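# Push the utility cart into the yellow taped bay

## Task

Get the utility cart parked in the yellow bay so each of its four wheels sits fully inside the tape line and none rests on the tape, with all three tubes still upright in its top tray; the robot must not tip or finish leaning, and the cart must stay there without the robot holding it at the end.

## Robot and tools

Robot: a Hello Robot Stretch 4, one arm only. It has an omni-wheel base, a lift running up a mast, a telescoping arm that reaches forward, a three-joint wrist (yaw, pitch, roll) and a two-finger gripper. Height is about 1.6 m; the base rim lies within 0.23 m of the base origin. Loose objects may occasionally get nudged by something outside the robot.

Frames: the base frame sits on the floor under the base centre, x forward, y left, z up. The odometry frame is the base frame as it was at scene start. hand_pose (the point between the fingers, 0.015 m behind their tips) is reported in the base frame and may be slightly off.

execute_actions: arguments are actions (a list holding zero or one action) and cameras (list of names from head_camera, head_left_camera, head_right_camera, wrist_camera, all; omitted, null or ["all"] gives every camera, [] gives none). An empty actions list just returns state and pictures. An action may contain base, joints, or both, plus optional pace and contact_limits; alternatively it contains only end_of_arm.
- base: one command only, a relative offset from where the base last reported itself. {"translate_m": d} drives straight, forward positive, -2 to 2 m. {"strafe_m": d} slides sideways, left positive, -2 to 2 m. {"rotate_rad": d} turns in place, counter-clockwise positive, -3.2 to 3.2 rad.
- joints: absolute targets keyed by name. lift_m 0 to 1.2 m; arm_m 0 to 0.55 m; wrist_yaw_rad -1.134 to 4.276 (0 ahead, positive left, 3.14 stowed back, over 3.4 the arm may obstruct); wrist_pitch_rad -1.117 to 4.259 (0 level, 1.57 pointing down); wrist_roll_rad -1.117 to 4.259 (0 fingers level, positive is clockwise viewed from behind); gripper_m 0 to 0.08 m finger gap. Done tolerances: lift and arm ±0.004, yaw and roll ±0.02, pitch ±0.05, gripper ±0.002. Out-of-range joint targets get clipped and reported; any other bad value or unknown key rejects the call entirely.
- pace: "slow", "default", "fast", "max"; base speeds 0.1/0.3/0.4/0.6 m/s, turning 1/2/3/4 rad/s, reduced when the lift is above 0.2 m (to 0.3 m/s and 1 rad/s at 1.2 m).
- contact_limits: only {"arm_m": x}, 0 (gentlest) to 0.75 (firmest), default 0.5.
- end_of_arm: "enable_torque" revives wrist or gripper motors that shut off.
Motions begin together; each action lasts at most 15 s. Parts you leave out may keep driving to older targets. If a result reports a stop, the remaining calls in that same reply are skipped. To unfold at scene start, send lift_m 0.4 with wrist_yaw_rad 0.

wait: seconds 0 to 10; commands nothing and returns state and pictures.
zoom_image: camera plus region [x0, y0, x1, y1] in pixels of that camera's latest full image, at most 504 by 504.
read_manual: section "licences" only; no motion.
finished_scene: scene (1 or 2); ends the scene irreversibly and says whether it succeeded, then gives the next task. Replying without a tool call ends everything.

Results: base_status and joint_status tell how each motion ended: "done" (for the base, wheels turned fully even if slipping), "off_target" (stopped short, may still push), "contact_stop_at_<key>" (blocked; that part may go slack, so a lift can sag or the base roll), "limit_stop_at_<name>" (built-in limit, e.g. own_body or tilt: over 6 degrees of lean makes lift, arm and wheels slack), "time_out", "torque_fault" (a wrist or gripper motor went limp until enable_torque). on_its_own lists what happened without a command; its "held at" is the held target. lidar_m: 12 distances in 30-degree sectors, first straight ahead, counting counter-clockwise (4th left, 7th behind, 10th right); "-" means nothing seen or closer than 0.25 m; it misses clear items and thin legs. wrist_depth_mm: 7x7 grid of depths, 100 to 2000 mm. base_odometry is from wheel counts; if turned_by_wheels and turned_by_imu differ by over about 0.1 rad, expect a collision or slip. base_tilt in degrees, forward and right positive, with up to 1.5 degree fixed bias. motor_effort is percent of maximum, bracketed number being the peak; for wheel_0..2 positive means turning right.

Cameras: head_camera looks forward and down from the mast top (turn the base to look around); head_left_camera and head_right_camera are fisheyes angled more steeply, showing base and arm; wrist_camera looks along the fingers. Calibration data is approximate.

Cautions: avoid hard shoves, slams and drops. Pushing or pulling steadily with a high gripper or a firm contact limit can tip the robot; so can driving with over 1 kg held at arm_m above 0.2. Keep the cart moving smoothly so the tubes stay upright, and let go so the cart rests in the bay by itself before finishing.

Each tool is called after "Request:" as name([rows], argument=value, ...), one row to a line, values as JSON.

## Session

I'll start by looking at the current state and images.

Request:
execute_actions(actions=[])

Scene clock: 0.00 s.
base_odometry: x=+0.000 y=+0.000 heading=+0.000 (m, m, rad; odometry frame)
turned_by_wheels: +0.000 (rad since the last result)
turned_by_imu: +0.000 (rad since the last result)
base_tilt: forward=+0.4 right=+0.2 (deg)
lidar_m: 1.07 1.87 1.76 2.05 0.66 0.57 0.58 0.79 1.69 1.73 1.14 0.77
base_status: not commanded
joint_positions: lift_m=+0.156 arm_m=-0.001 wrist_yaw_rad=+3.082 wrist_pitch_rad=+0.012 wrist_roll_rad=-0.003 gripper_m=+0.040
joint_status: not commanded
motor_effort: lift_m=+19 arm_m=+0 wrist_yaw_rad=+0 wrist_pitch_rad=-8 wrist_roll_rad=+0 gripper_m=+2 wheel_0=+1 wheel_1=+0 wheel_2=+0 (%)
hand_pose: x=-0.0370 y=+0.0999 z=+0.3319 quat_wxyz=(+0.030, -0.006, -0.001, +1.000) (m; base frame)
wrist_depth_mm: - 138 831 759 715 699 691 / - 133 904 1060 976 917 866 / - 135 213 1576 1464 1397 1078 / 134 139 1708 1576 1499 1397 1078 / 1808 1808 1708 1618 1464 1397 917 / 1098 1138 155 1229 1118 1205 904 / 798 - 121 842 - - 768
pictures: head_camera, head_left_camera, head_right_camera, wrist_camera
Images, in order (width x height): head_camera 420x560, head_left_camera 420x672, head_right_camera 420x672, wrist_camera 616x392.

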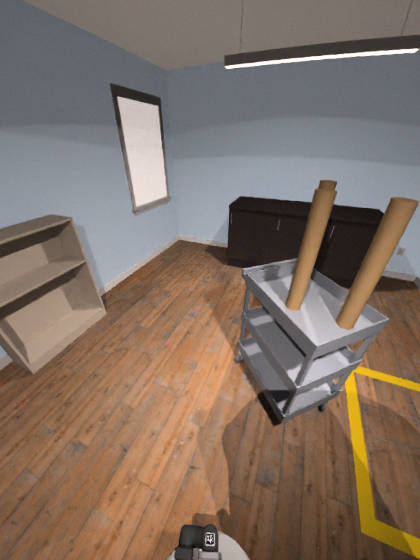

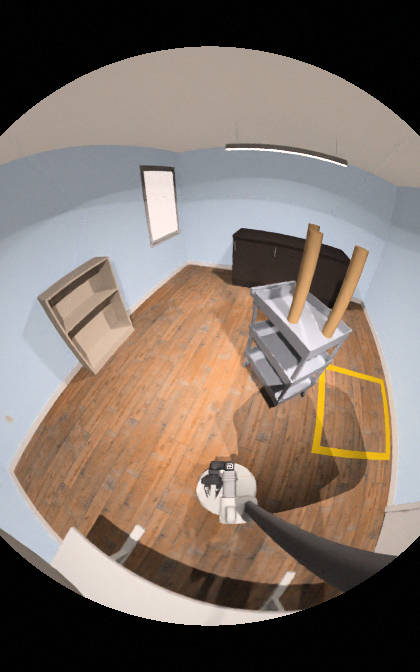

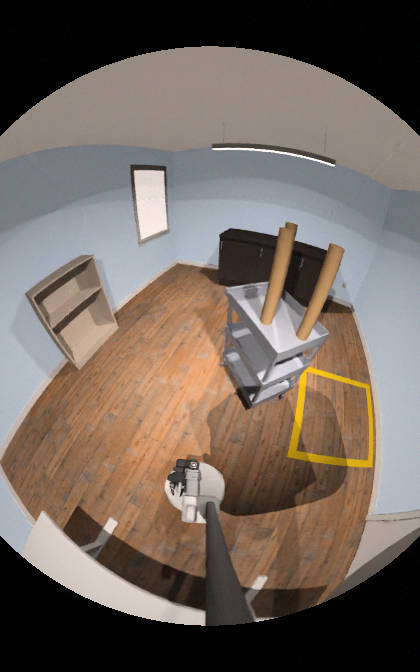

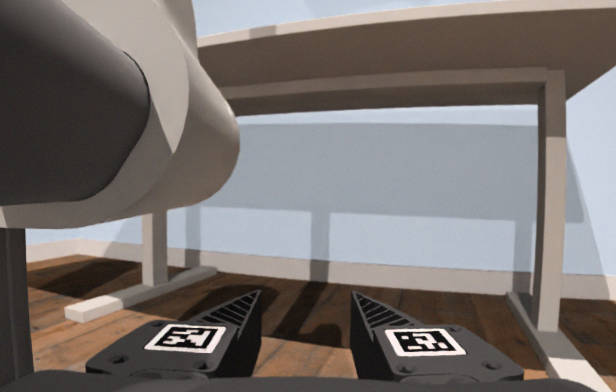

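Request:
zoom_image(camera="head_camera", region=[200, 160, 420, 460])

Request:
zoom_image(camera="head_right_camera", region=[200, 200, 420, 500])

Request:
zoom_image(camera="head_left_camera", region=[200, 200, 420, 500])

Region (200, 160, 420, 460) of head_camera's 420x560 image, scaled by 1.680, with more detail than that image has; it fills the left 370 columns of this view, and the rest is white.

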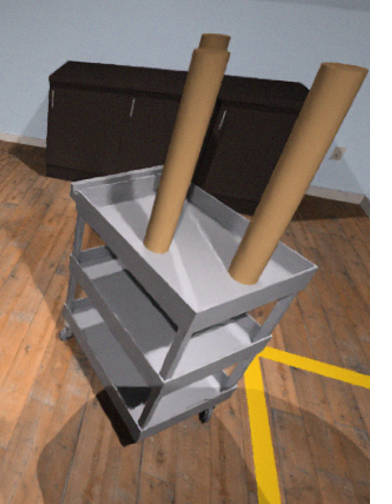

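Region (200, 200, 420, 500) of head_right_camera's 420x672 image, scaled by 1.680, with more detail than that image has; it fills the left 370 columns of this view, and the rest is white.

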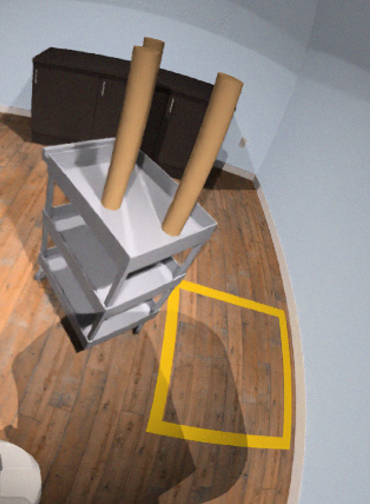

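Region (200, 200, 420, 500) of head_left_camera's 420x672 image, scaled by 1.680, with more detail than that image has; it fills the left 370 columns of this view, and the rest is white.

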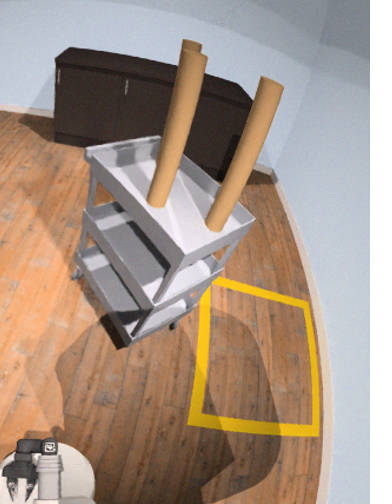

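Request:
zoom_image(camera="head_camera", region=[230, 240, 390, 360])

Request:
zoom_image(camera="head_camera", region=[220, 320, 380, 440])

Region (230, 240, 390, 360) of head_camera's 420x560 image, scaled by 3.150, with more detail than that image has; it fills the top 378 rows of this view, and the rest is white.

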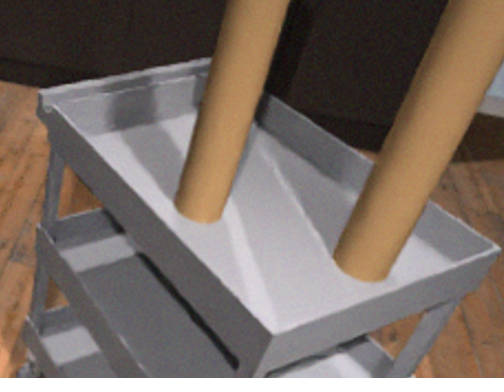

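Region (220, 320, 380, 440) of head_camera's 420x560 image, scaled by 3.150, with more detail than that image has; it fills the top 378 rows of this view, and the rest is white.

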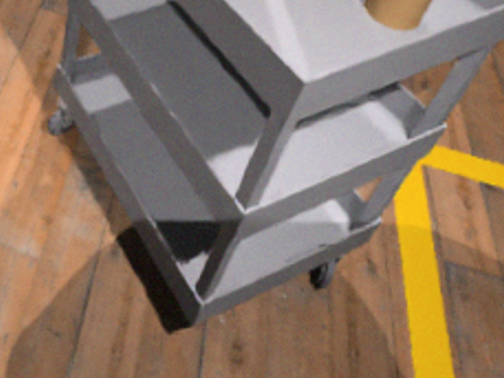

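Request:
zoom_image(camera="head_right_camera", region=[215, 270, 345, 420])

Request:
zoom_image(camera="head_left_camera", region=[235, 270, 365, 420])

Region (215, 270, 345, 420) of head_right_camera's 420x672 image, scaled by 3.360, with more detail than that image has; it fills the left 437 columns of this view, and the rest is white.

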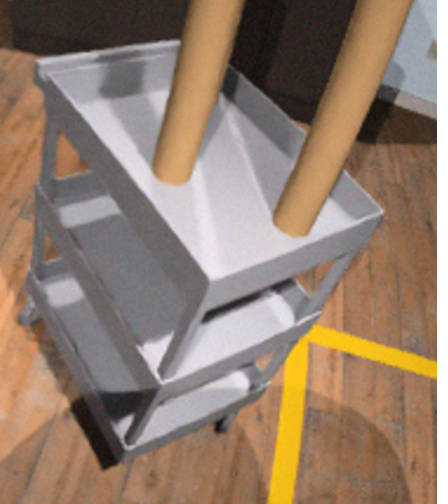

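Region (235, 270, 365, 420) of head_left_camera's 420x672 image, scaled by 3.360, with more detail than that image has; it fills the left 437 columns of this view, and the rest is white.

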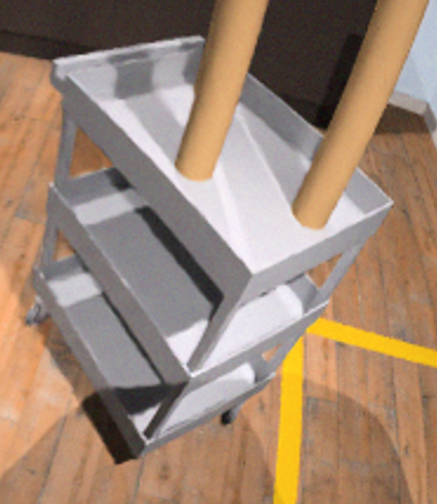

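Request:
execute_actions([
  {"base": {"rotate_rad": 0.2}, "joints": {"lift_m": 0.4, "wrist_yaw_rad": 0.0, "gripper_m": 0.08}},
], cameras=["head_camera", "head_right_camera"])

Scene clock: 8.53 s.
base_odometry: x=+0.000 y=+0.000 heading=+0.200 (m, m, rad; odometry frame)
turned_by_wheels: +0.200 (rad since the last result)
turned_by_imu: +0.195 (rad since the last result)
base_tilt: forward=+0.3 right=+0.1 (deg)
lidar_m: 2.73 1.75 1.82 0.83 0.61 0.60 0.64 0.95 1.69 1.80 0.83 0.75
base_status: done
joint_positions: lift_m=+0.400 arm_m=-0.001 wrist_yaw_rad=+0.000 wrist_pitch_rad=+0.012 wrist_roll_rad=-0.003 gripper_m=+0.080
joint_status: all done
motor_effort: lift_m=+23(23) arm_m=+0(0) wrist_yaw_rad=-1(5) wrist_pitch_rad=-8(8) wrist_roll_rad=+1(0) gripper_m=+3(4) wheel_0=-3(6) wheel_1=-2(8) wheel_2=-1(13) (%)
hand_pose: x=+0.3828 y=-0.0873 z=+0.5752 quat_wxyz=(+1.000, -0.001, +0.006, +0.000) (m; base frame)
wrist_depth_mm: 1808 - - - - - - / 1661 - - - - 878 591 / 1756 - - - - - 1983 / 1661 - - - - - - / 1756 - - - - 831 634 / 1618 1661 1756 1921 1756 1863 1008 / - - 1229 1366 1229 - -
pictures: head_camera, head_right_camera
Images, in order (width x height): head_camera 420x560, head_right_camera 420x672.

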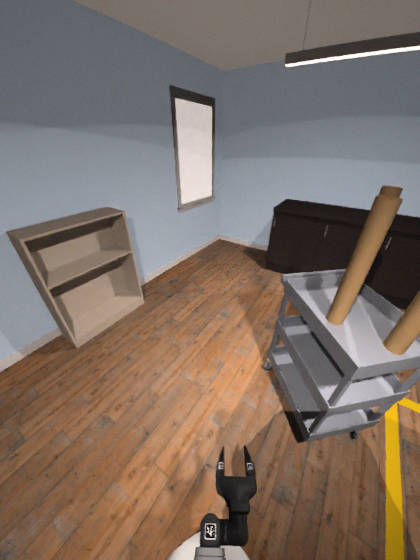

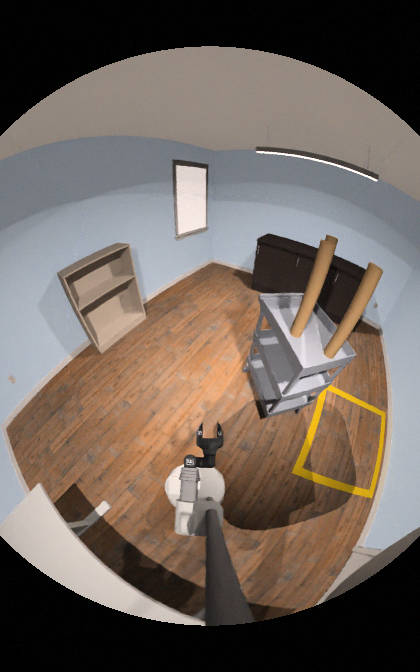

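Request:
execute_actions([
  {"base": {"translate_m": 1.65}, "pace": "fast"},
], cameras=["head_right_camera"])

Request:
execute_actions([
  {"base": {"rotate_rad": -2.34}},
])

Scene clock: 14.07 s.
base_odometry: x=+1.617 y=+0.328 heading=+0.200 (m, m, rad; odometry frame)
turned_by_wheels: +0.000 (rad since the last result)
turned_by_imu: -0.005 (rad since the last result)
base_tilt: forward=+0.3 right=+0.1 (deg)
lidar_m: 1.51 1.17 0.86 0.88 1.28 2.00 2.07 0.60 0.61 1.78 1.30 1.25
base_status: done
joint_positions: lift_m=+0.400 arm_m=-0.001 wrist_yaw_rad=+0.000 wrist_pitch_rad=+0.012 wrist_roll_rad=-0.003 gripper_m=+0.080
joint_status: not commanded
motor_effort: lift_m=+22(23) arm_m=+0(0) wrist_yaw_rad=+0(1) wrist_pitch_rad=-8(7) wrist_roll_rad=+1(1) gripper_m=+4(3) wheel_0=+3(6) wheel_1=+2(10) wheel_2=-1(15) (%)
hand_pose: x=+0.3828 y=-0.0874 z=+0.5753 quat_wxyz=(+1.000, -0.001, +0.006, +0.000) (m; base frame)
wrist_depth_mm: 976 1138 1499 1921 1756 1537 1397 / 960 1160 1499 1983 1808 1576 1397 / 976 1160 1499 1983 1808 1576 1255 / 976 1182 1537 1983 1808 1576 1255 / 991 1205 1537 1983 1808 1576 1229 / 991 1098 1576 1921 1708 1499 946 / - - 1205 1336 1229 - -
pictures: head_right_camera
Images, in order (width x height): head_right_camera 420x672.

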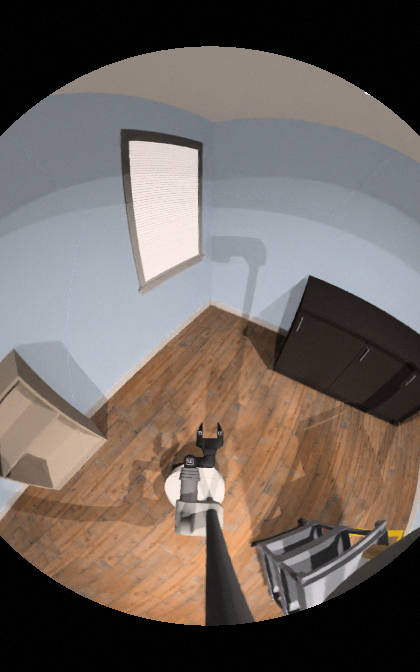

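Scene clock: 16.53 s.
base_odometry: x=+1.617 y=+0.328 heading=-2.139 (m, m, rad; odometry frame)
turned_by_wheels: -2.339 (rad since the last result)
turned_by_imu: -2.310 (rad since the last result)
base_tilt: forward=+0.3 right=+0.2 (deg)
lidar_m: 0.59 0.80 1.42 1.24 1.93 1.26 1.13 0.85 1.06 2.72 1.99 0.96
base_status: done
joint_positions: lift_m=+0.400 arm_m=-0.001 wrist_yaw_rad=+0.000 wrist_pitch_rad=+0.012 wrist_roll_rad=-0.003 gripper_m=+0.080
joint_status: not commanded
motor_effort: lift_m=+21(22) arm_m=+0(0) wrist_yaw_rad=+0(1) wrist_pitch_rad=-7(8) wrist_roll_rad=+1(2) gripper_m=+2(2) wheel_0=+4(6) wheel_1=+3(11) wheel_2=+2(6) (%)
hand_pose: x=+0.3828 y=-0.0874 z=+0.5754 quat_wxyz=(+1.000, -0.001, +0.006, +0.000) (m; base frame)
wrist_depth_mm: - 554 466 449 - - - / - 640 525 496 668 - - / - - - 960 - - - / - - - 1160 - - - / - 654 831 512 732 - - / 1808 564 452 466 603 1921 1863 / - - 917 991 931 - -
pictures: head_camera, head_left_camera, head_right_camera, wrist_camera
camera_calibration (this result's frames):
wrist_camera: T_world_to_cam=[[-0.0112374, -0.999936, 0.00128031, -0.084745], [-0.0423801, -0.000802969, -0.999101, 0.64553], [0.999038, -0.0112816, -0.0423684, -0.208509], [0, 0, 0, 1]] pos_world=[0.234714, -0.0865735, 0.636224]
Images, in order (width x height): head_camera 420x560, head_left_camera 420x672, head_right_camera 420x672, wrist_camera 616x392.

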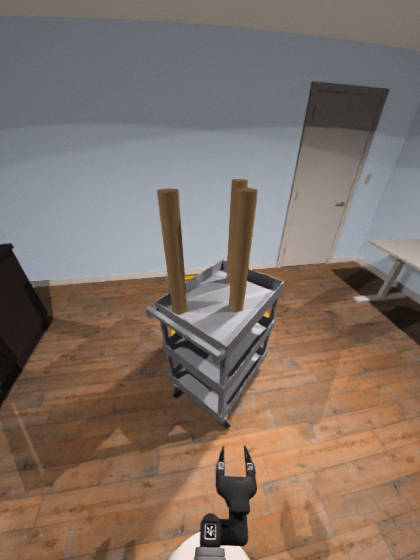

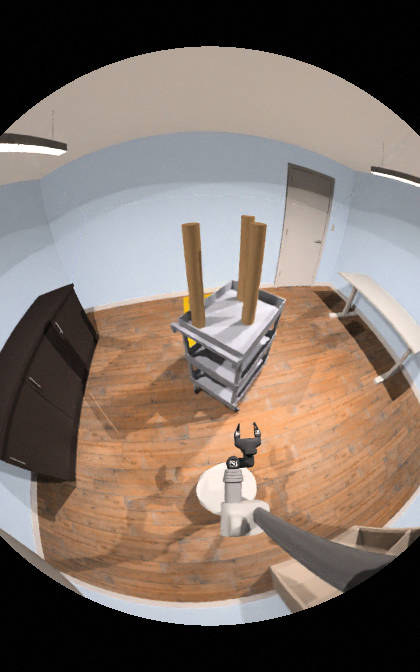

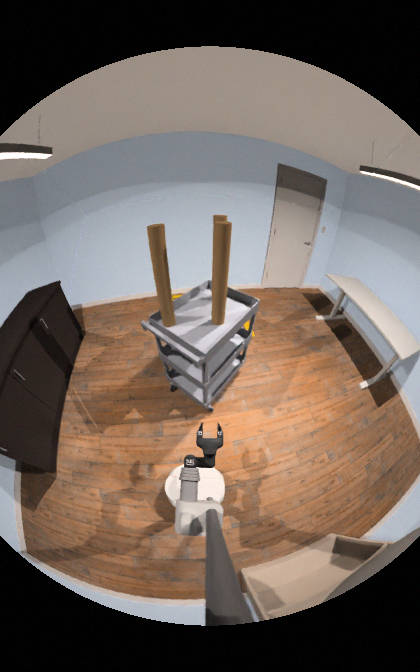

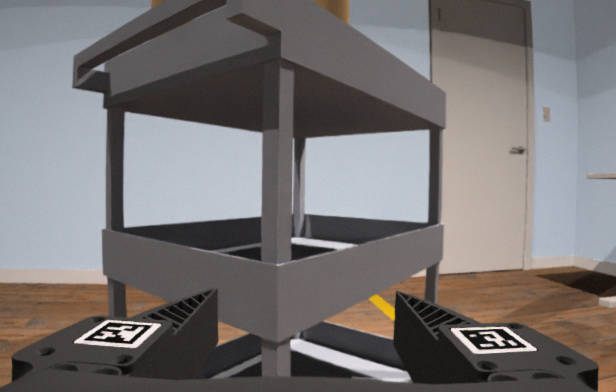

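Request:
zoom_image(camera="wrist_camera", region=[60, 0, 460, 300])

Request:
zoom_image(camera="head_camera", region=[120, 240, 320, 440])

Region (60, 0, 460, 300) of wrist_camera's 616x392 image, scaled by 1.260; it fills the top 378 rows of this view, and the rest is white.

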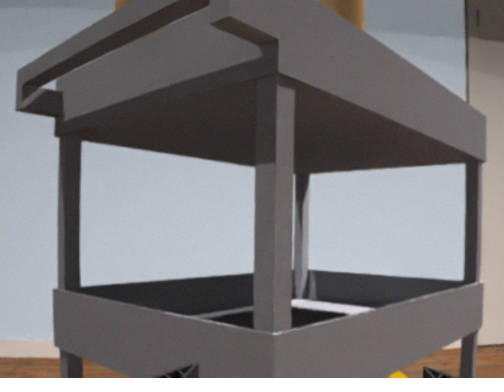

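Region (120, 240, 320, 440) of head_camera's 420x560 image, scaled by 2.520, with more detail than that image has.

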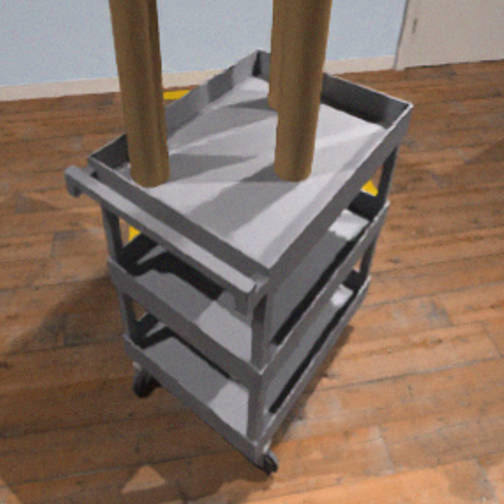

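Request:
zoom_image(camera="head_camera", region=[160, 350, 280, 440])

Request:
zoom_image(camera="head_left_camera", region=[160, 270, 300, 420])

Region (160, 350, 280, 440) of head_camera's 420x560 image, scaled by 4.200, with more detail than that image has; it fills the top 378 rows of this view, and the rest is white.

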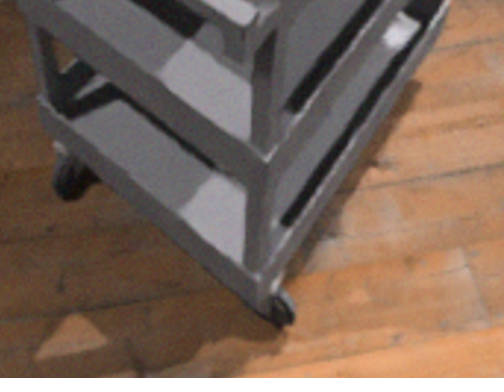

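Region (160, 270, 300, 420) of head_left_camera's 420x672 image, scaled by 3.360, with more detail than that image has; it fills the left 470 columns of this view, and the rest is white.

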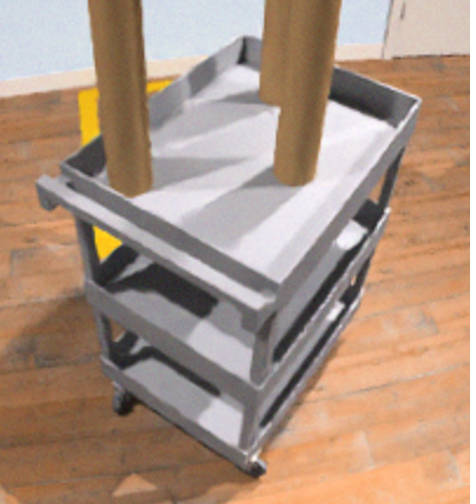

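Request:
execute_actions([
  {"base": {"strafe_m": 0.03}, "joints": {"lift_m": 0.48, "arm_m": 0.12}},
], cameras=["wrist_camera", "head_camera"])

Scene clock: 20.87 s.
base_odometry: x=+1.642 y=+0.312 heading=-2.140 (m, m, rad; odometry frame)
turned_by_wheels: +0.000 (rad since the last result)
turned_by_imu: -0.002 (rad since the last result)
base_tilt: forward=+0.3 right=+0.2 (deg)
lidar_m: 0.56 0.80 1.38 1.21 1.91 1.30 1.13 0.85 1.03 2.72 2.06 0.89
base_status: done
joint_positions: lift_m=+0.480 arm_m=+0.118 wrist_yaw_rad=+0.000 wrist_pitch_rad=+0.012 wrist_roll_rad=-0.003 gripper_m=+0.080
joint_status: all done
motor_effort: lift_m=+22(23) arm_m=+8(7) wrist_yaw_rad=-1(0) wrist_pitch_rad=-7(8) wrist_roll_rad=-1(1) gripper_m=+5(2) wheel_0=-3(8) wheel_1=+2(12) wheel_2=+0(4) (%)
hand_pose: x=+0.5020 y=-0.0874 z=+0.6553 quat_wxyz=(+1.000, -0.001, +0.006, +0.000) (m; base frame)
wrist_depth_mm: - 359 278 293 - - - / 517 442 355 309 430 - - / - 539 544 322 525 - - / - - - - - - - / - - - 946 - - - / 1983 521 654 609 609 788 - / - - 351 330 377 - -
pictures: head_camera, wrist_camera
camera_calibration (this result's frames):
wrist_camera: T_world_to_cam=[[-0.011001, -0.999939, 0.00127942, -0.0835751], [-0.0423105, -0.000812871, -0.999104, 0.730383], [0.999044, -0.0110452, -0.042299, -0.324303], [0, 0, 0, 1]] pos_world=[0.353976, -0.0865582, 0.716118]
Images, in order (width x height): head_camera 420x560, wrist_camera 616x392.

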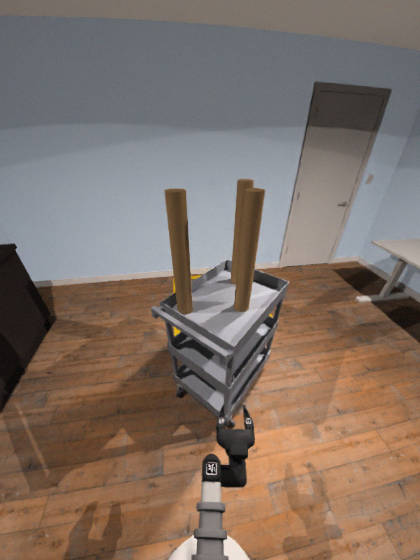

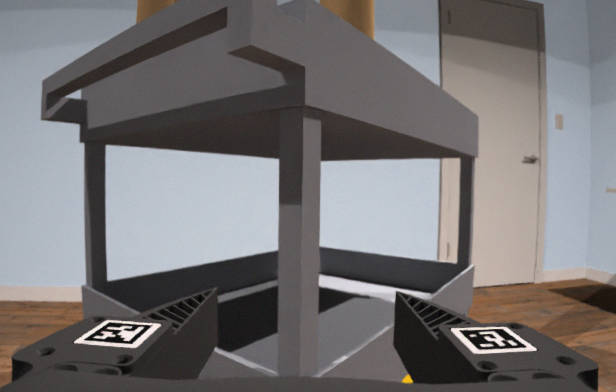

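Request:
execute_actions([
  {"base": {"translate_m": 0.14}},
], cameras=["wrist_camera"])

Scene clock: 23.00 s.
base_odometry: x=+1.567 y=+0.194 heading=-2.139 (m, m, rad; odometry frame)
turned_by_wheels: +0.001 (rad since the last result)
turned_by_imu: -0.001 (rad since the last result)
base_tilt: forward=+0.3 right=+0.1 (deg)
lidar_m: 0.42 0.63 1.44 1.25 1.25 1.41 1.27 1.01 1.23 2.17 1.98 0.64
base_status: done
joint_positions: lift_m=+0.480 arm_m=+0.118 wrist_yaw_rad=+0.000 wrist_pitch_rad=+0.012 wrist_roll_rad=-0.003 gripper_m=+0.080
joint_status: not commanded
motor_effort: lift_m=+22(22) arm_m=+8(9) wrist_yaw_rad=+0(1) wrist_pitch_rad=-7(7) wrist_roll_rad=-1(1) gripper_m=+3(5) wheel_0=+5(9) wheel_1=+5(9) wheel_2=-1(10) (%)
hand_pose: x=+0.5021 y=-0.0874 z=+0.6553 quat_wxyz=(+1.000, -0.001, +0.006, +0.000) (m; base frame)
wrist_depth_mm: 327 241 185 164 229 - - / 334 258 230 172 256 442 - / 421 544 544 173 517 615 - / 1921 - - 173 - - - / 1983 - - 174 - - - / 473 525 603 175 668 676 - / - - 315 175 459 - -
pictures: wrist_camera
camera_calibration (this result's frames):
wrist_camera: T_world_to_cam=[[-0.0110209, -0.999938, 0.00127948, -0.0835691], [-0.0423105, -0.000812079, -0.999104, 0.730384], [0.999044, -0.0110652, -0.0422989, -0.32432], [0, 0, 0, 1]] pos_world=[0.353991, -0.0865595, 0.716118]
Images, in order (width x height): wrist_camera 616x392.

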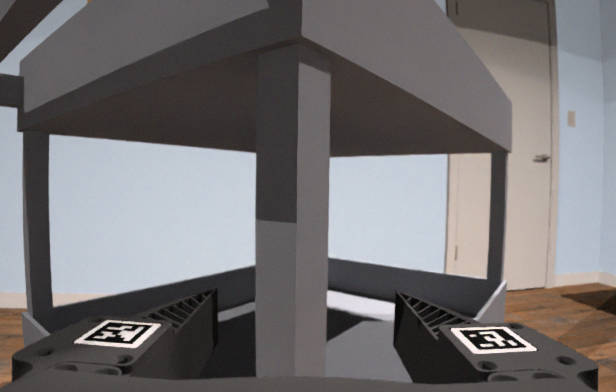

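Request:
execute_actions([
  {"joints": {"arm_m": 0.19}, "pace": "slow"},
], cameras=["wrist_camera", "head_right_camera"])

Scene clock: 25.23 s.
base_odometry: x=+1.567 y=+0.194 heading=-2.139 (m, m, rad; odometry frame)
turned_by_wheels: +0.000 (rad since the last result)
turned_by_imu: -0.001 (rad since the last result)
base_tilt: forward=+0.3 right=+0.2 (deg)
lidar_m: 0.46 0.63 1.45 1.24 1.31 1.43 1.27 0.98 1.20 2.20 2.00 0.62
base_status: not commanded
joint_positions: lift_m=+0.480 arm_m=+0.188 wrist_yaw_rad=+0.000 wrist_pitch_rad=+0.012 wrist_roll_rad=-0.003 gripper_m=+0.080
joint_status: all done
motor_effort: lift_m=+22(22) arm_m=+9(9) wrist_yaw_rad=+0(0) wrist_pitch_rad=-7(7) wrist_roll_rad=-1(0) gripper_m=+3(4) wheel_0=+5(5) wheel_1=+5(5) wheel_2=-1(1) (%)
hand_pose: x=+0.5720 y=-0.0874 z=+0.6553 quat_wxyz=(+1.000, -0.001, +0.006, +0.000) (m; base frame)
wrist_depth_mm: 176 153 140 108 156 251 - / 224 229 208 108 229 283 - / 1921 1983 433 109 517 484 - / 1921 1983 1983 110 - - - / 1921 1983 - 108 - - - / 1921 492 131 110 661 569 - / - - 117 111 455 - -
pictures: head_right_camera, wrist_camera
camera_calibration (this result's frames):
wrist_camera: T_world_to_cam=[[-0.0110486, -0.999938, 0.00127959, -0.0827884], [-0.0423105, -0.000811019, -0.999104, 0.733343], [0.999043, -0.0110929, -0.0422989, -0.394194], [0, 0, 0, 1]] pos_world=[0.42393, -0.0865613, 0.716118]
Images, in order (width x height): head_right_camera 420x672, wrist_camera 616x392.

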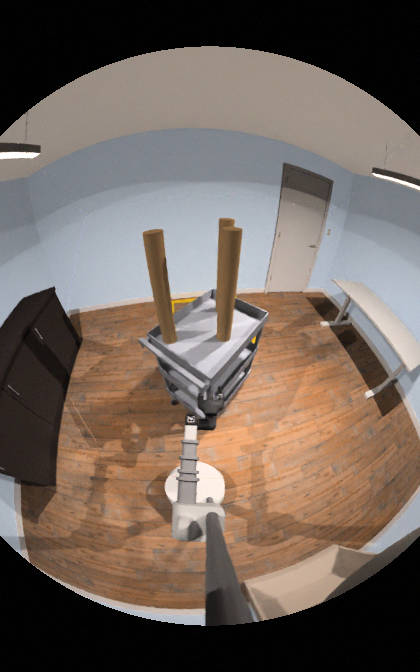

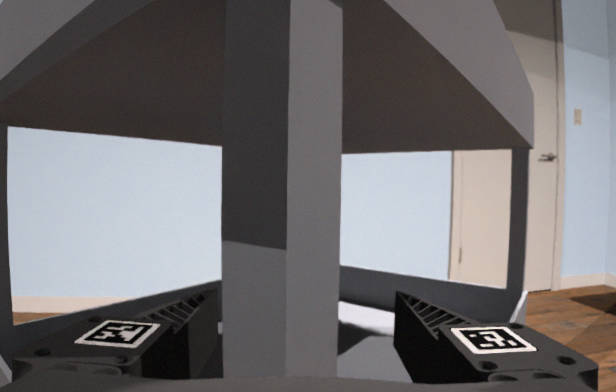

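Request:
execute_actions([
  {"base": {"strafe_m": -0.1}, "pace": "slow"},
], cameras=["wrist_camera", "head_camera"])

Scene clock: 27.57 s.
base_odometry: x=+1.483 y=+0.247 heading=-2.138 (m, m, rad; odometry frame)
turned_by_wheels: +0.001 (rad since the last result)
turned_by_imu: +0.001 (rad since the last result)
base_tilt: forward=+0.4 right=+0.2 (deg)
lidar_m: 0.43 0.59 1.50 1.34 2.03 1.42 1.24 0.96 1.20 2.56 1.89 0.74
base_status: done
joint_positions: lift_m=+0.480 arm_m=+0.189 wrist_yaw_rad=+0.005 wrist_pitch_rad=+0.012 wrist_roll_rad=-0.003 gripper_m=+0.080
joint_status: not commanded
on_its_own: wrist_yaw_rad is at rest, and its effort (-16) is outside its rest range (-13 to +13)
motor_effort: lift_m=+22(23) arm_m=+8(9) wrist_yaw_rad=-16(17) wrist_pitch_rad=-7(6) wrist_roll_rad=+1(1) gripper_m=+2(3) wheel_0=+9(17) wheel_1=-4(8) wheel_2=+1(4) (%)
hand_pose: x=+0.5726 y=-0.0863 z=+0.6553 quat_wxyz=(+1.000, -0.001, +0.006, +0.003) (m; base frame)
wrist_depth_mm: 150 153 102 146 179 - - / 224 230 102 209 231 473 - / 1921 549 103 427 521 - - / 1921 - 103 - - - - / 1921 1983 104 - - - - / 1921 521 104 661 661 634 - / - - 105 488 455 - -
pictures: head_camera, wrist_camera
camera_calibration (this result's frames):
wrist_camera: T_world_to_cam=[[-0.00578567, -0.999982, 0.00128199, -0.08468], [-0.0423079, -0.00103608, -0.999104, 0.73335], [0.999088, -0.00583473, -0.0423011, -0.394407], [0, 0, 0, 1]] pos_world=[0.424584, -0.0862199, 0.716118]
Images, in order (width x height): head_camera 420x560, wrist_camera 616x392.

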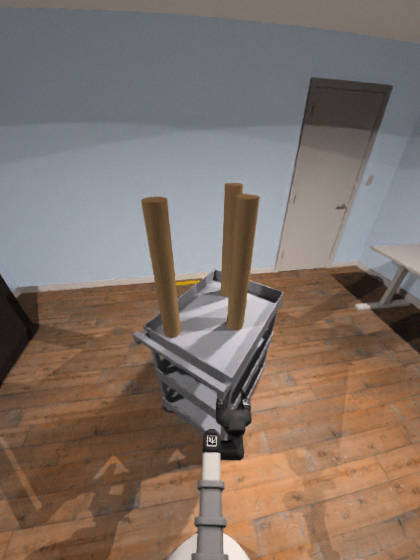

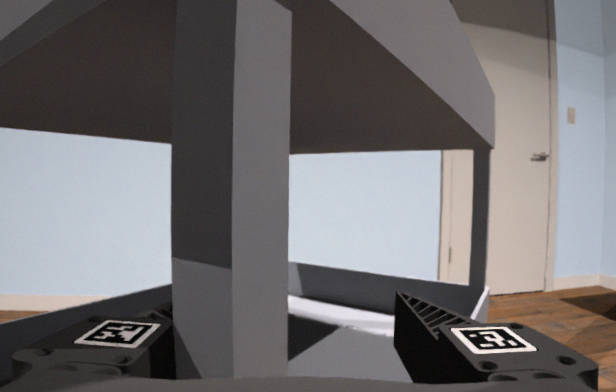

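Request:
execute_actions([
  {"base": {"strafe_m": -0.16}, "pace": "slow"},
], cameras=["wrist_camera", "head_camera"])

Scene clock: 30.57 s.
base_odometry: x=+1.348 y=+0.333 heading=-2.138 (m, m, rad; odometry frame)
turned_by_wheels: +0.001 (rad since the last result)
turned_by_imu: +0.001 (rad since the last result)
base_tilt: forward=+0.4 right=+0.2 (deg)
lidar_m: 0.46 0.58 1.69 1.49 2.13 1.39 0.93 0.94 1.17 2.53 1.72 0.96
base_status: done
joint_positions: lift_m=+0.480 arm_m=+0.189 wrist_yaw_rad=+0.004 wrist_pitch_rad=+0.012 wrist_roll_rad=-0.003 gripper_m=+0.080
joint_status: not commanded
motor_effort: lift_m=+22(22) arm_m=+7(8) wrist_yaw_rad=-11(20) wrist_pitch_rad=-8(8) wrist_roll_rad=+0(1) gripper_m=+3(2) wheel_0=+8(17) wheel_1=-4(6) wheel_2=+3(3) (%)
hand_pose: x=+0.5726 y=-0.0866 z=+0.6552 quat_wxyz=(+1.000, -0.001, +0.006, +0.002) (m; base frame)
wrist_depth_mm: 150 152 107 146 257 - - / 224 229 108 208 296 - - / 1921 544 109 427 517 - - / 1983 - 109 - - - - / 1983 - 110 - - - - / 1205 539 111 661 615 - - / - - 111 488 410 - -
pictures: head_camera, wrist_camera
camera_calibration (this result's frames):
wrist_camera: T_world_to_cam=[[-0.00749914, -0.999971, 0.00128157, -0.0840628], [-0.0424636, -0.000961997, -0.999098, 0.733407], [0.99907, -0.00754679, -0.0424552, -0.394411], [0, 0, 0, 1]] pos_world=[0.424557, -0.0863314, 0.716108]
Images, in order (width x height): head_camera 420x560, wrist_camera 616x392.

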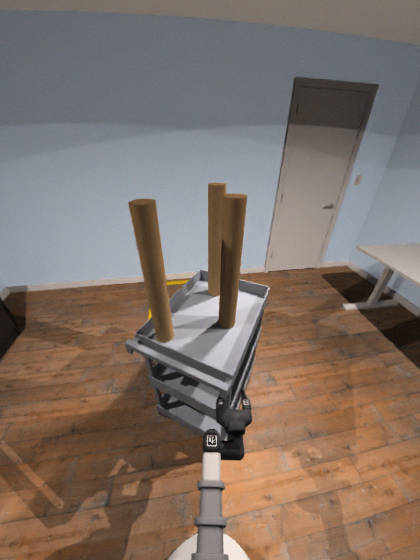

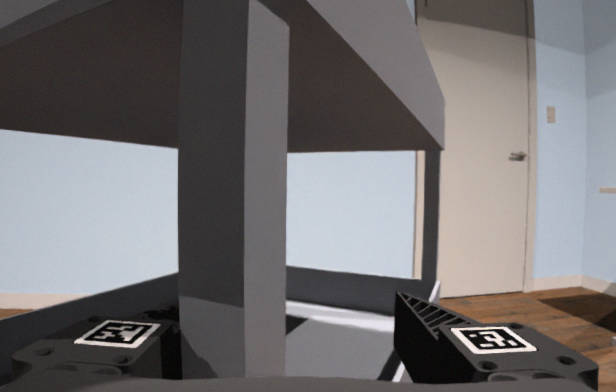

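Request:
zoom_image(camera="head_camera", region=[110, 250, 290, 430])

Region (110, 250, 290, 430) of head_camera's 420x560 image, scaled by 2.800, with more detail than that image has.

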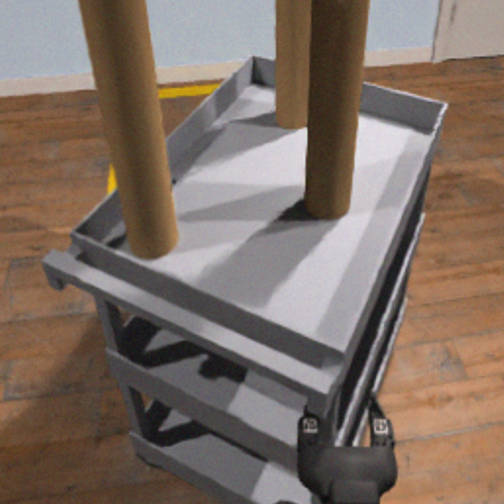

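Request:
execute_actions([
  {"base": {"strafe_m": 0.015}, "joints": {"arm_m": 0.02}},
], cameras=[])

Request:
execute_actions([
  {"base": {"rotate_rad": 0.40}, "joints": {"lift_m": 0.46}},
], cameras=["wrist_camera", "head_camera"])

Scene clock: 35.73 s.
base_odometry: x=+1.361 y=+0.325 heading=-2.138 (m, m, rad; odometry frame)
turned_by_wheels: +0.000 (rad since the last result)
turned_by_imu: -0.002 (rad since the last result)
base_tilt: forward=+0.2 right=+0.2 (deg)
lidar_m: 0.45 0.58 1.66 1.48 2.15 1.38 0.92 0.92 1.12 2.55 1.77 0.87
base_status: done
joint_positions: lift_m=+0.480 arm_m=+0.022 wrist_yaw_rad=+0.000 wrist_pitch_rad=+0.012 wrist_roll_rad=-0.003 gripper_m=+0.080
joint_status: all done
motor_effort: lift_m=+23(22) arm_m=-9(11) wrist_yaw_rad=+0(10) wrist_pitch_rad=-7(7) wrist_roll_rad=+1(1) gripper_m=+2(2) wheel_0=-3(8) wheel_1=+3(10) wheel_2=+0(2) (%)
hand_pose: x=+0.4051 y=-0.0874 z=+0.6552 quat_wxyz=(+1.000, -0.001, +0.006, +0.000) (m; base frame)
wrist_depth_mm: 304 322 294 260 - - - / 392 336 297 277 661 - - / 525 530 535 345 676 - - / - - - - - - - / - - 991 904 - - - / 535 591 654 615 512 - - / - - 459 364 404 - -
pictures: none
No camera images: the call's "cameras" was empty. Leave "cameras" out to get every camera's image.

Scene clock: 36.90 s.
base_odometry: x=+1.361 y=+0.325 heading=-1.739 (m, m, rad; odometry frame)
turned_by_wheels: +0.399 (rad since the last result)
turned_by_imu: +0.394 (rad since the last result)
base_tilt: forward=+0.4 right=+0.2 (deg)
lidar_m: 0.54 1.84 1.50 1.50 1.47 1.23 0.92 1.03 2.34 1.75 2.03 0.44
base_status: done
joint_positions: lift_m=+0.460 arm_m=+0.022 wrist_yaw_rad=+0.000 wrist_pitch_rad=+0.012 wrist_roll_rad=-0.003 gripper_m=+0.080
joint_status: all done
motor_effort: lift_m=+14(21) arm_m=-9(9) wrist_yaw_rad=+0(0) wrist_pitch_rad=-8(7) wrist_roll_rad=+0(0) gripper_m=+1(2) wheel_0=-3(7) wheel_1=-4(8) wheel_2=-4(10) (%)
hand_pose: x=+0.4051 y=-0.0874 z=+0.6359 quat_wxyz=(+1.000, -0.001, +0.006, +0.000) (m; base frame)
wrist_depth_mm: - - - 362 315 258 - / - - 484 397 329 279 270 / - - - - 668 621 591 / 1808 - - - - - 1983 / 1808 - - - 917 917 1983 / 1808 1983 500 615 615 661 647 / - - 492 402 317 - -
pictures: head_camera, wrist_camera
camera_calibration (this result's frames):
wrist_camera: T_world_to_cam=[[-0.0111687, -0.999937, 0.00127997, -0.0845844], [-0.0423938, -0.000805388, -0.999101, 0.707017], [0.999039, -0.0112129, -0.0423821, -0.22826], [0, 0, 0, 1]] pos_world=[0.257069, -0.0865691, 0.696815]
Images, in order (width x height): head_camera 420x560, wrist_camera 616x392.

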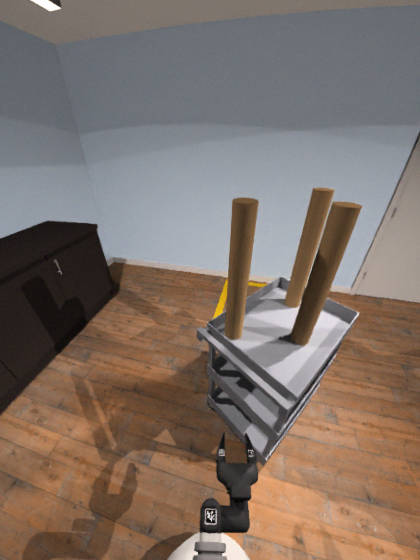

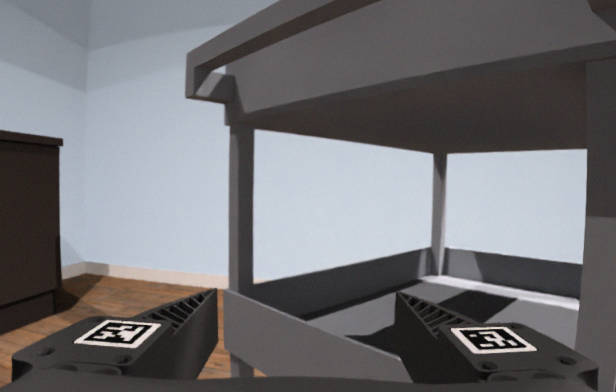

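Request:
execute_actions([
  {"base": {"strafe_m": -0.19}},
], cameras=["wrist_camera", "head_camera"])

Scene clock: 38.97 s.
base_odometry: x=+1.174 y=+0.357 heading=-1.739 (m, m, rad; odometry frame)
turned_by_wheels: +0.000 (rad since the last result)
turned_by_imu: +0.000 (rad since the last result)
base_tilt: forward=+0.3 right=+0.2 (deg)
lidar_m: 0.40 0.65 1.69 1.69 1.53 0.97 0.95 1.12 2.40 1.57 1.81 0.49
base_status: done
joint_positions: lift_m=+0.460 arm_m=+0.022 wrist_yaw_rad=+0.000 wrist_pitch_rad=+0.012 wrist_roll_rad=-0.003 gripper_m=+0.080
joint_status: not commanded
motor_effort: lift_m=+14(14) arm_m=-9(9) wrist_yaw_rad=+0(0) wrist_pitch_rad=-7(7) wrist_roll_rad=+0(1) gripper_m=+2(2) wheel_0=+2(8) wheel_1=-1(12) wheel_2=+0(2) (%)
hand_pose: x=+0.4051 y=-0.0874 z=+0.6359 quat_wxyz=(+1.000, -0.001, +0.006, +0.000) (m; base frame)
wrist_depth_mm: - 355 262 204 237 340 1983 / - 410 301 211 294 362 564 / - 559 - 212 661 627 591 / - - - 213 - - 1921 / - - - 213 931 - 1921 / - 466 603 213 609 661 615 / - - 421 215 424 - -
pictures: head_camera, wrist_camera
camera_calibration (this result's frames):
wrist_camera: T_world_to_cam=[[-0.0111668, -0.999937, 0.00128015, -0.084585], [-0.0423937, -0.000805647, -0.999101, 0.707016], [0.999039, -0.011211, -0.042382, -0.228254], [0, 0, 0, 1]] pos_world=[0.257063, -0.086569, 0.696815]
Images, in order (width x height): head_camera 420x560, wrist_camera 616x392.

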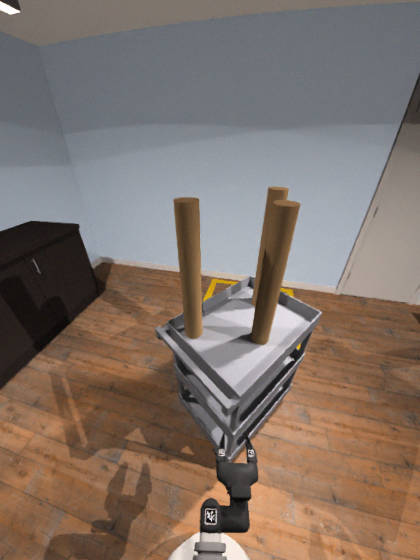

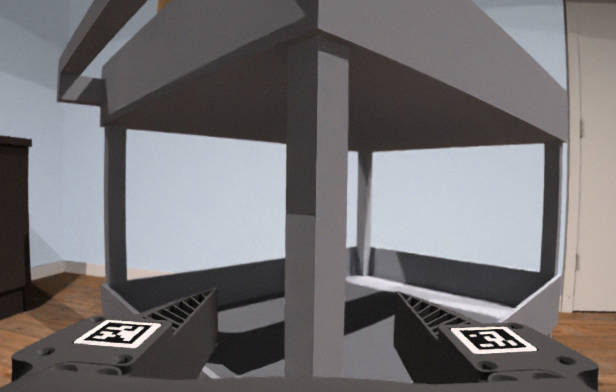

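Request:
execute_actions([
  {"joints": {"arm_m": 0.135}},
], cameras=["wrist_camera"])

Scene clock: 40.50 s.
base_odometry: x=+1.174 y=+0.357 heading=-1.739 (m, m, rad; odometry frame)
turned_by_wheels: +0.000 (rad since the last result)
turned_by_imu: -0.001 (rad since the last result)
base_tilt: forward=+0.3 right=+0.2 (deg)
lidar_m: 0.40 0.66 1.68 1.67 1.55 0.97 0.95 1.11 2.39 1.58 1.80 0.50
base_status: not commanded
joint_positions: lift_m=+0.460 arm_m=+0.133 wrist_yaw_rad=+0.000 wrist_pitch_rad=+0.012 wrist_roll_rad=-0.003 gripper_m=+0.080
joint_status: all done
motor_effort: lift_m=+14(14) arm_m=+9(9) wrist_yaw_rad=-1(0) wrist_pitch_rad=-8(7) wrist_roll_rad=+2(0) gripper_m=+3(2) wheel_0=+4(3) wheel_1=-1(1) wheel_2=+0(0) (%)
hand_pose: x=+0.5170 y=-0.0874 z=+0.6360 quat_wxyz=(+1.000, -0.001, +0.006, +0.000) (m; base frame)
wrist_depth_mm: 355 204 198 - 186 190 - / 379 298 303 - 266 283 273 / - - - - 539 647 1863 / - - - - - 1983 1921 / - - - - 768 1983 1863 / 418 466 554 - 154 609 549 / - - 418 - 132 - -
pictures: wrist_camera
camera_calibration (this result's frames):
wrist_camera: T_world_to_cam=[[-0.0109865, -0.999939, 0.00127939, -0.08339], [-0.0423448, -0.000813073, -0.999103, 0.711746], [0.999043, -0.0110308, -0.0423333, -0.340056], [0, 0, 0, 1]] pos_world=[0.368953, -0.0865573, 0.696818]
Images, in order (width x height): wrist_camera 616x392.

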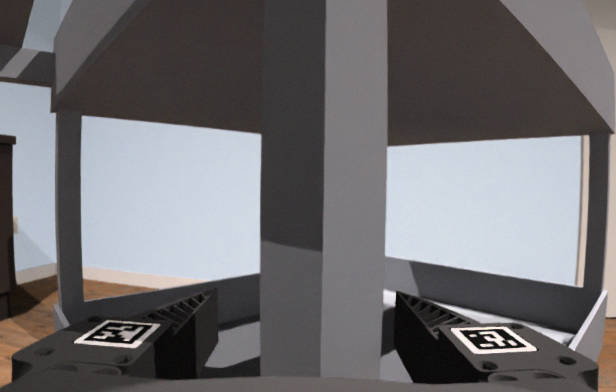

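Request:
execute_actions([
  {"base": {"strafe_m": -0.37}, "pace": "slow"},
], cameras=["wrist_camera", "head_camera", "head_left_camera"])

Scene clock: 45.57 s.
base_odometry: x=+0.809 y=+0.418 heading=-1.738 (m, m, rad; odometry frame)
turned_by_wheels: +0.000 (rad since the last result)
turned_by_imu: +0.001 (rad since the last result)
base_tilt: forward=+0.3 right=+0.1 (deg)
lidar_m: 0.34 0.45 2.06 2.02 1.61 1.04 1.03 1.54 2.03 1.19 1.38 0.87
base_status: done
joint_positions: lift_m=+0.460 arm_m=+0.133 wrist_yaw_rad=+0.000 wrist_pitch_rad=+0.012 wrist_roll_rad=-0.003 gripper_m=+0.080
joint_status: not commanded
motor_effort: lift_m=+14(14) arm_m=+9(9) wrist_yaw_rad=-1(23) wrist_pitch_rad=-6(8) wrist_roll_rad=+1(0) gripper_m=+1(1) wheel_0=+8(16) wheel_1=-2(8) wheel_2=+0(0) (%)
hand_pose: x=+0.5171 y=-0.0873 z=+0.6360 quat_wxyz=(+1.000, -0.001, +0.006, +0.000) (m; base frame)
wrist_depth_mm: 196 199 - 199 243 1863 1808 / 291 296 - 304 336 1921 1756 / - - - 707 1921 1921 1756 / - - - - 1983 1921 1808 / - - - - 1983 1921 1808 / 492 535 - 668 559 1863 1808 / - - - 466 317 - -
pictures: head_camera, head_left_camera, wrist_camera
camera_calibration (this result's frames):
wrist_camera: T_world_to_cam=[[-0.0106766, -0.999942, 0.00127506, -0.0834813], [-0.042014, -0.000825415, -0.999117, 0.711655], [0.99906, -0.0107207, -0.0420028, -0.340303], [0, 0, 0, 1]] pos_world=[0.368992, -0.0865373, 0.69684]
Images, in order (width x height): head_camera 420x560, head_left_camera 420x672, wrist_camera 616x392.

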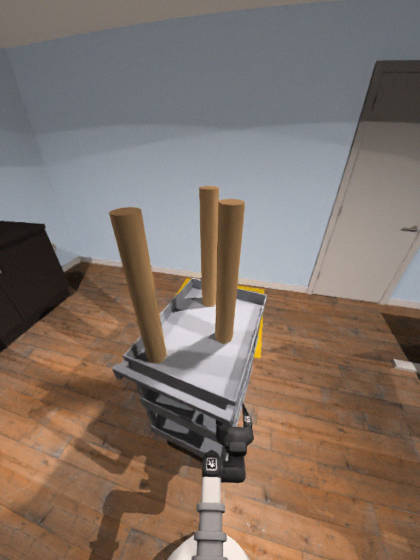

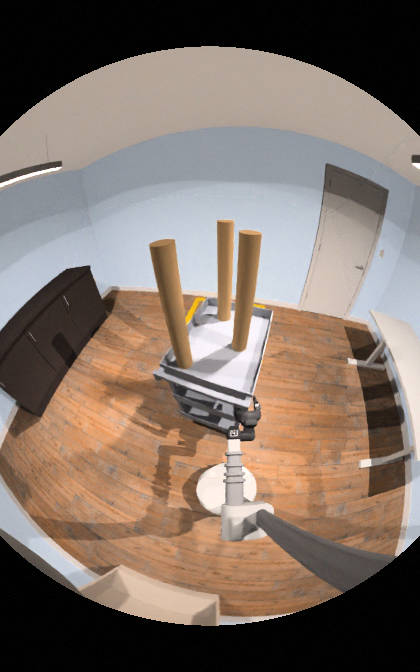

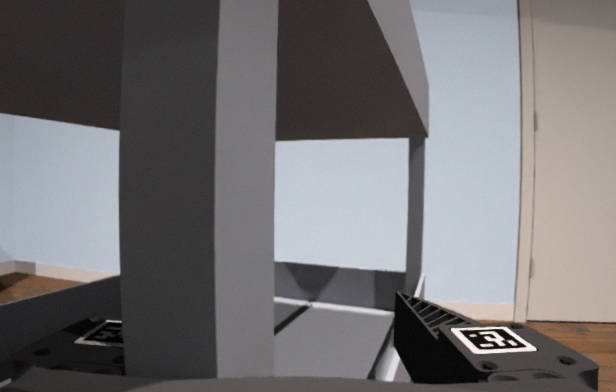

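Request:
zoom_image(camera="head_camera", region=[100, 260, 300, 460])

Request:
zoom_image(camera="head_left_camera", region=[130, 270, 310, 450])

Region (100, 260, 300, 460) of head_camera's 420x560 image, scaled by 2.520, with more detail than that image has.

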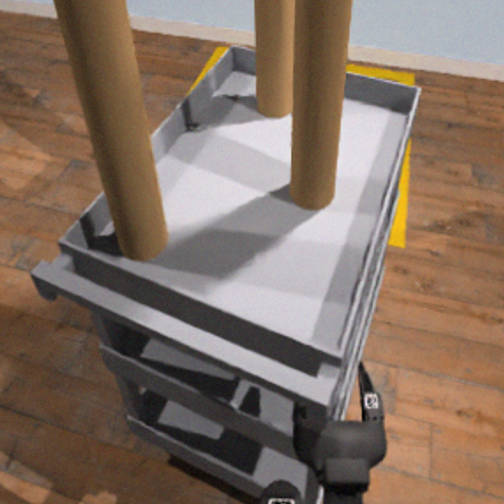

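Region (130, 270, 310, 450) of head_left_camera's 420x672 image, scaled by 2.800, with more detail than that image has.

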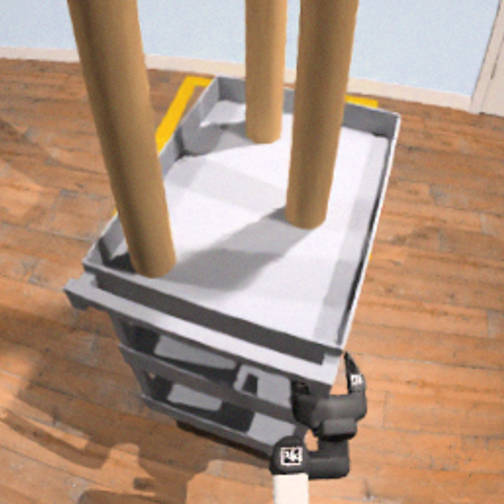

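Request:
execute_actions([
  {"base": {"translate_m": -0.14}, "joints": {"arm_m": 0.0}},
], cameras=["head_camera"])

Scene clock: 50.33 s.
base_odometry: x=+0.832 y=+0.556 heading=-1.738 (m, m, rad; odometry frame)
turned_by_wheels: +0.000 (rad since the last result)
turned_by_imu: -0.002 (rad since the last result)
base_tilt: forward=+0.4 right=+0.2 (deg)
lidar_m: 0.49 0.60 2.07 2.07 1.09 0.91 0.89 1.37 1.98 1.18 1.32 2.51
base_status: done
joint_positions: lift_m=+0.460 arm_m=+0.002 wrist_yaw_rad=+0.000 wrist_pitch_rad=+0.012 wrist_roll_rad=-0.003 gripper_m=+0.080
joint_status: all done
motor_effort: lift_m=+14(14) arm_m=-9(11) wrist_yaw_rad=+0(4) wrist_pitch_rad=-7(7) wrist_roll_rad=+1(1) gripper_m=+3(2) wheel_0=-4(9) wheel_1=-3(8) wheel_2=+1(15) (%)
hand_pose: x=+0.3851 y=-0.0875 z=+0.6359 quat_wxyz=(+1.000, -0.001, +0.006, +0.000) (m; base frame)
wrist_depth_mm: 362 355 349 355 - - - / 449 397 362 357 - - - / 539 699 699 455 - - - / - - - - - - - / - - 1042 946 - - 1983 / 469 530 603 418 591 - 1983 / - - 353 377 904 - -
pictures: head_camera
Images, in order (width x height): head_camera 420x560.

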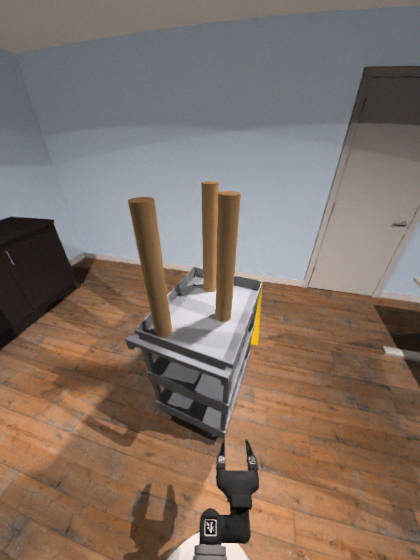

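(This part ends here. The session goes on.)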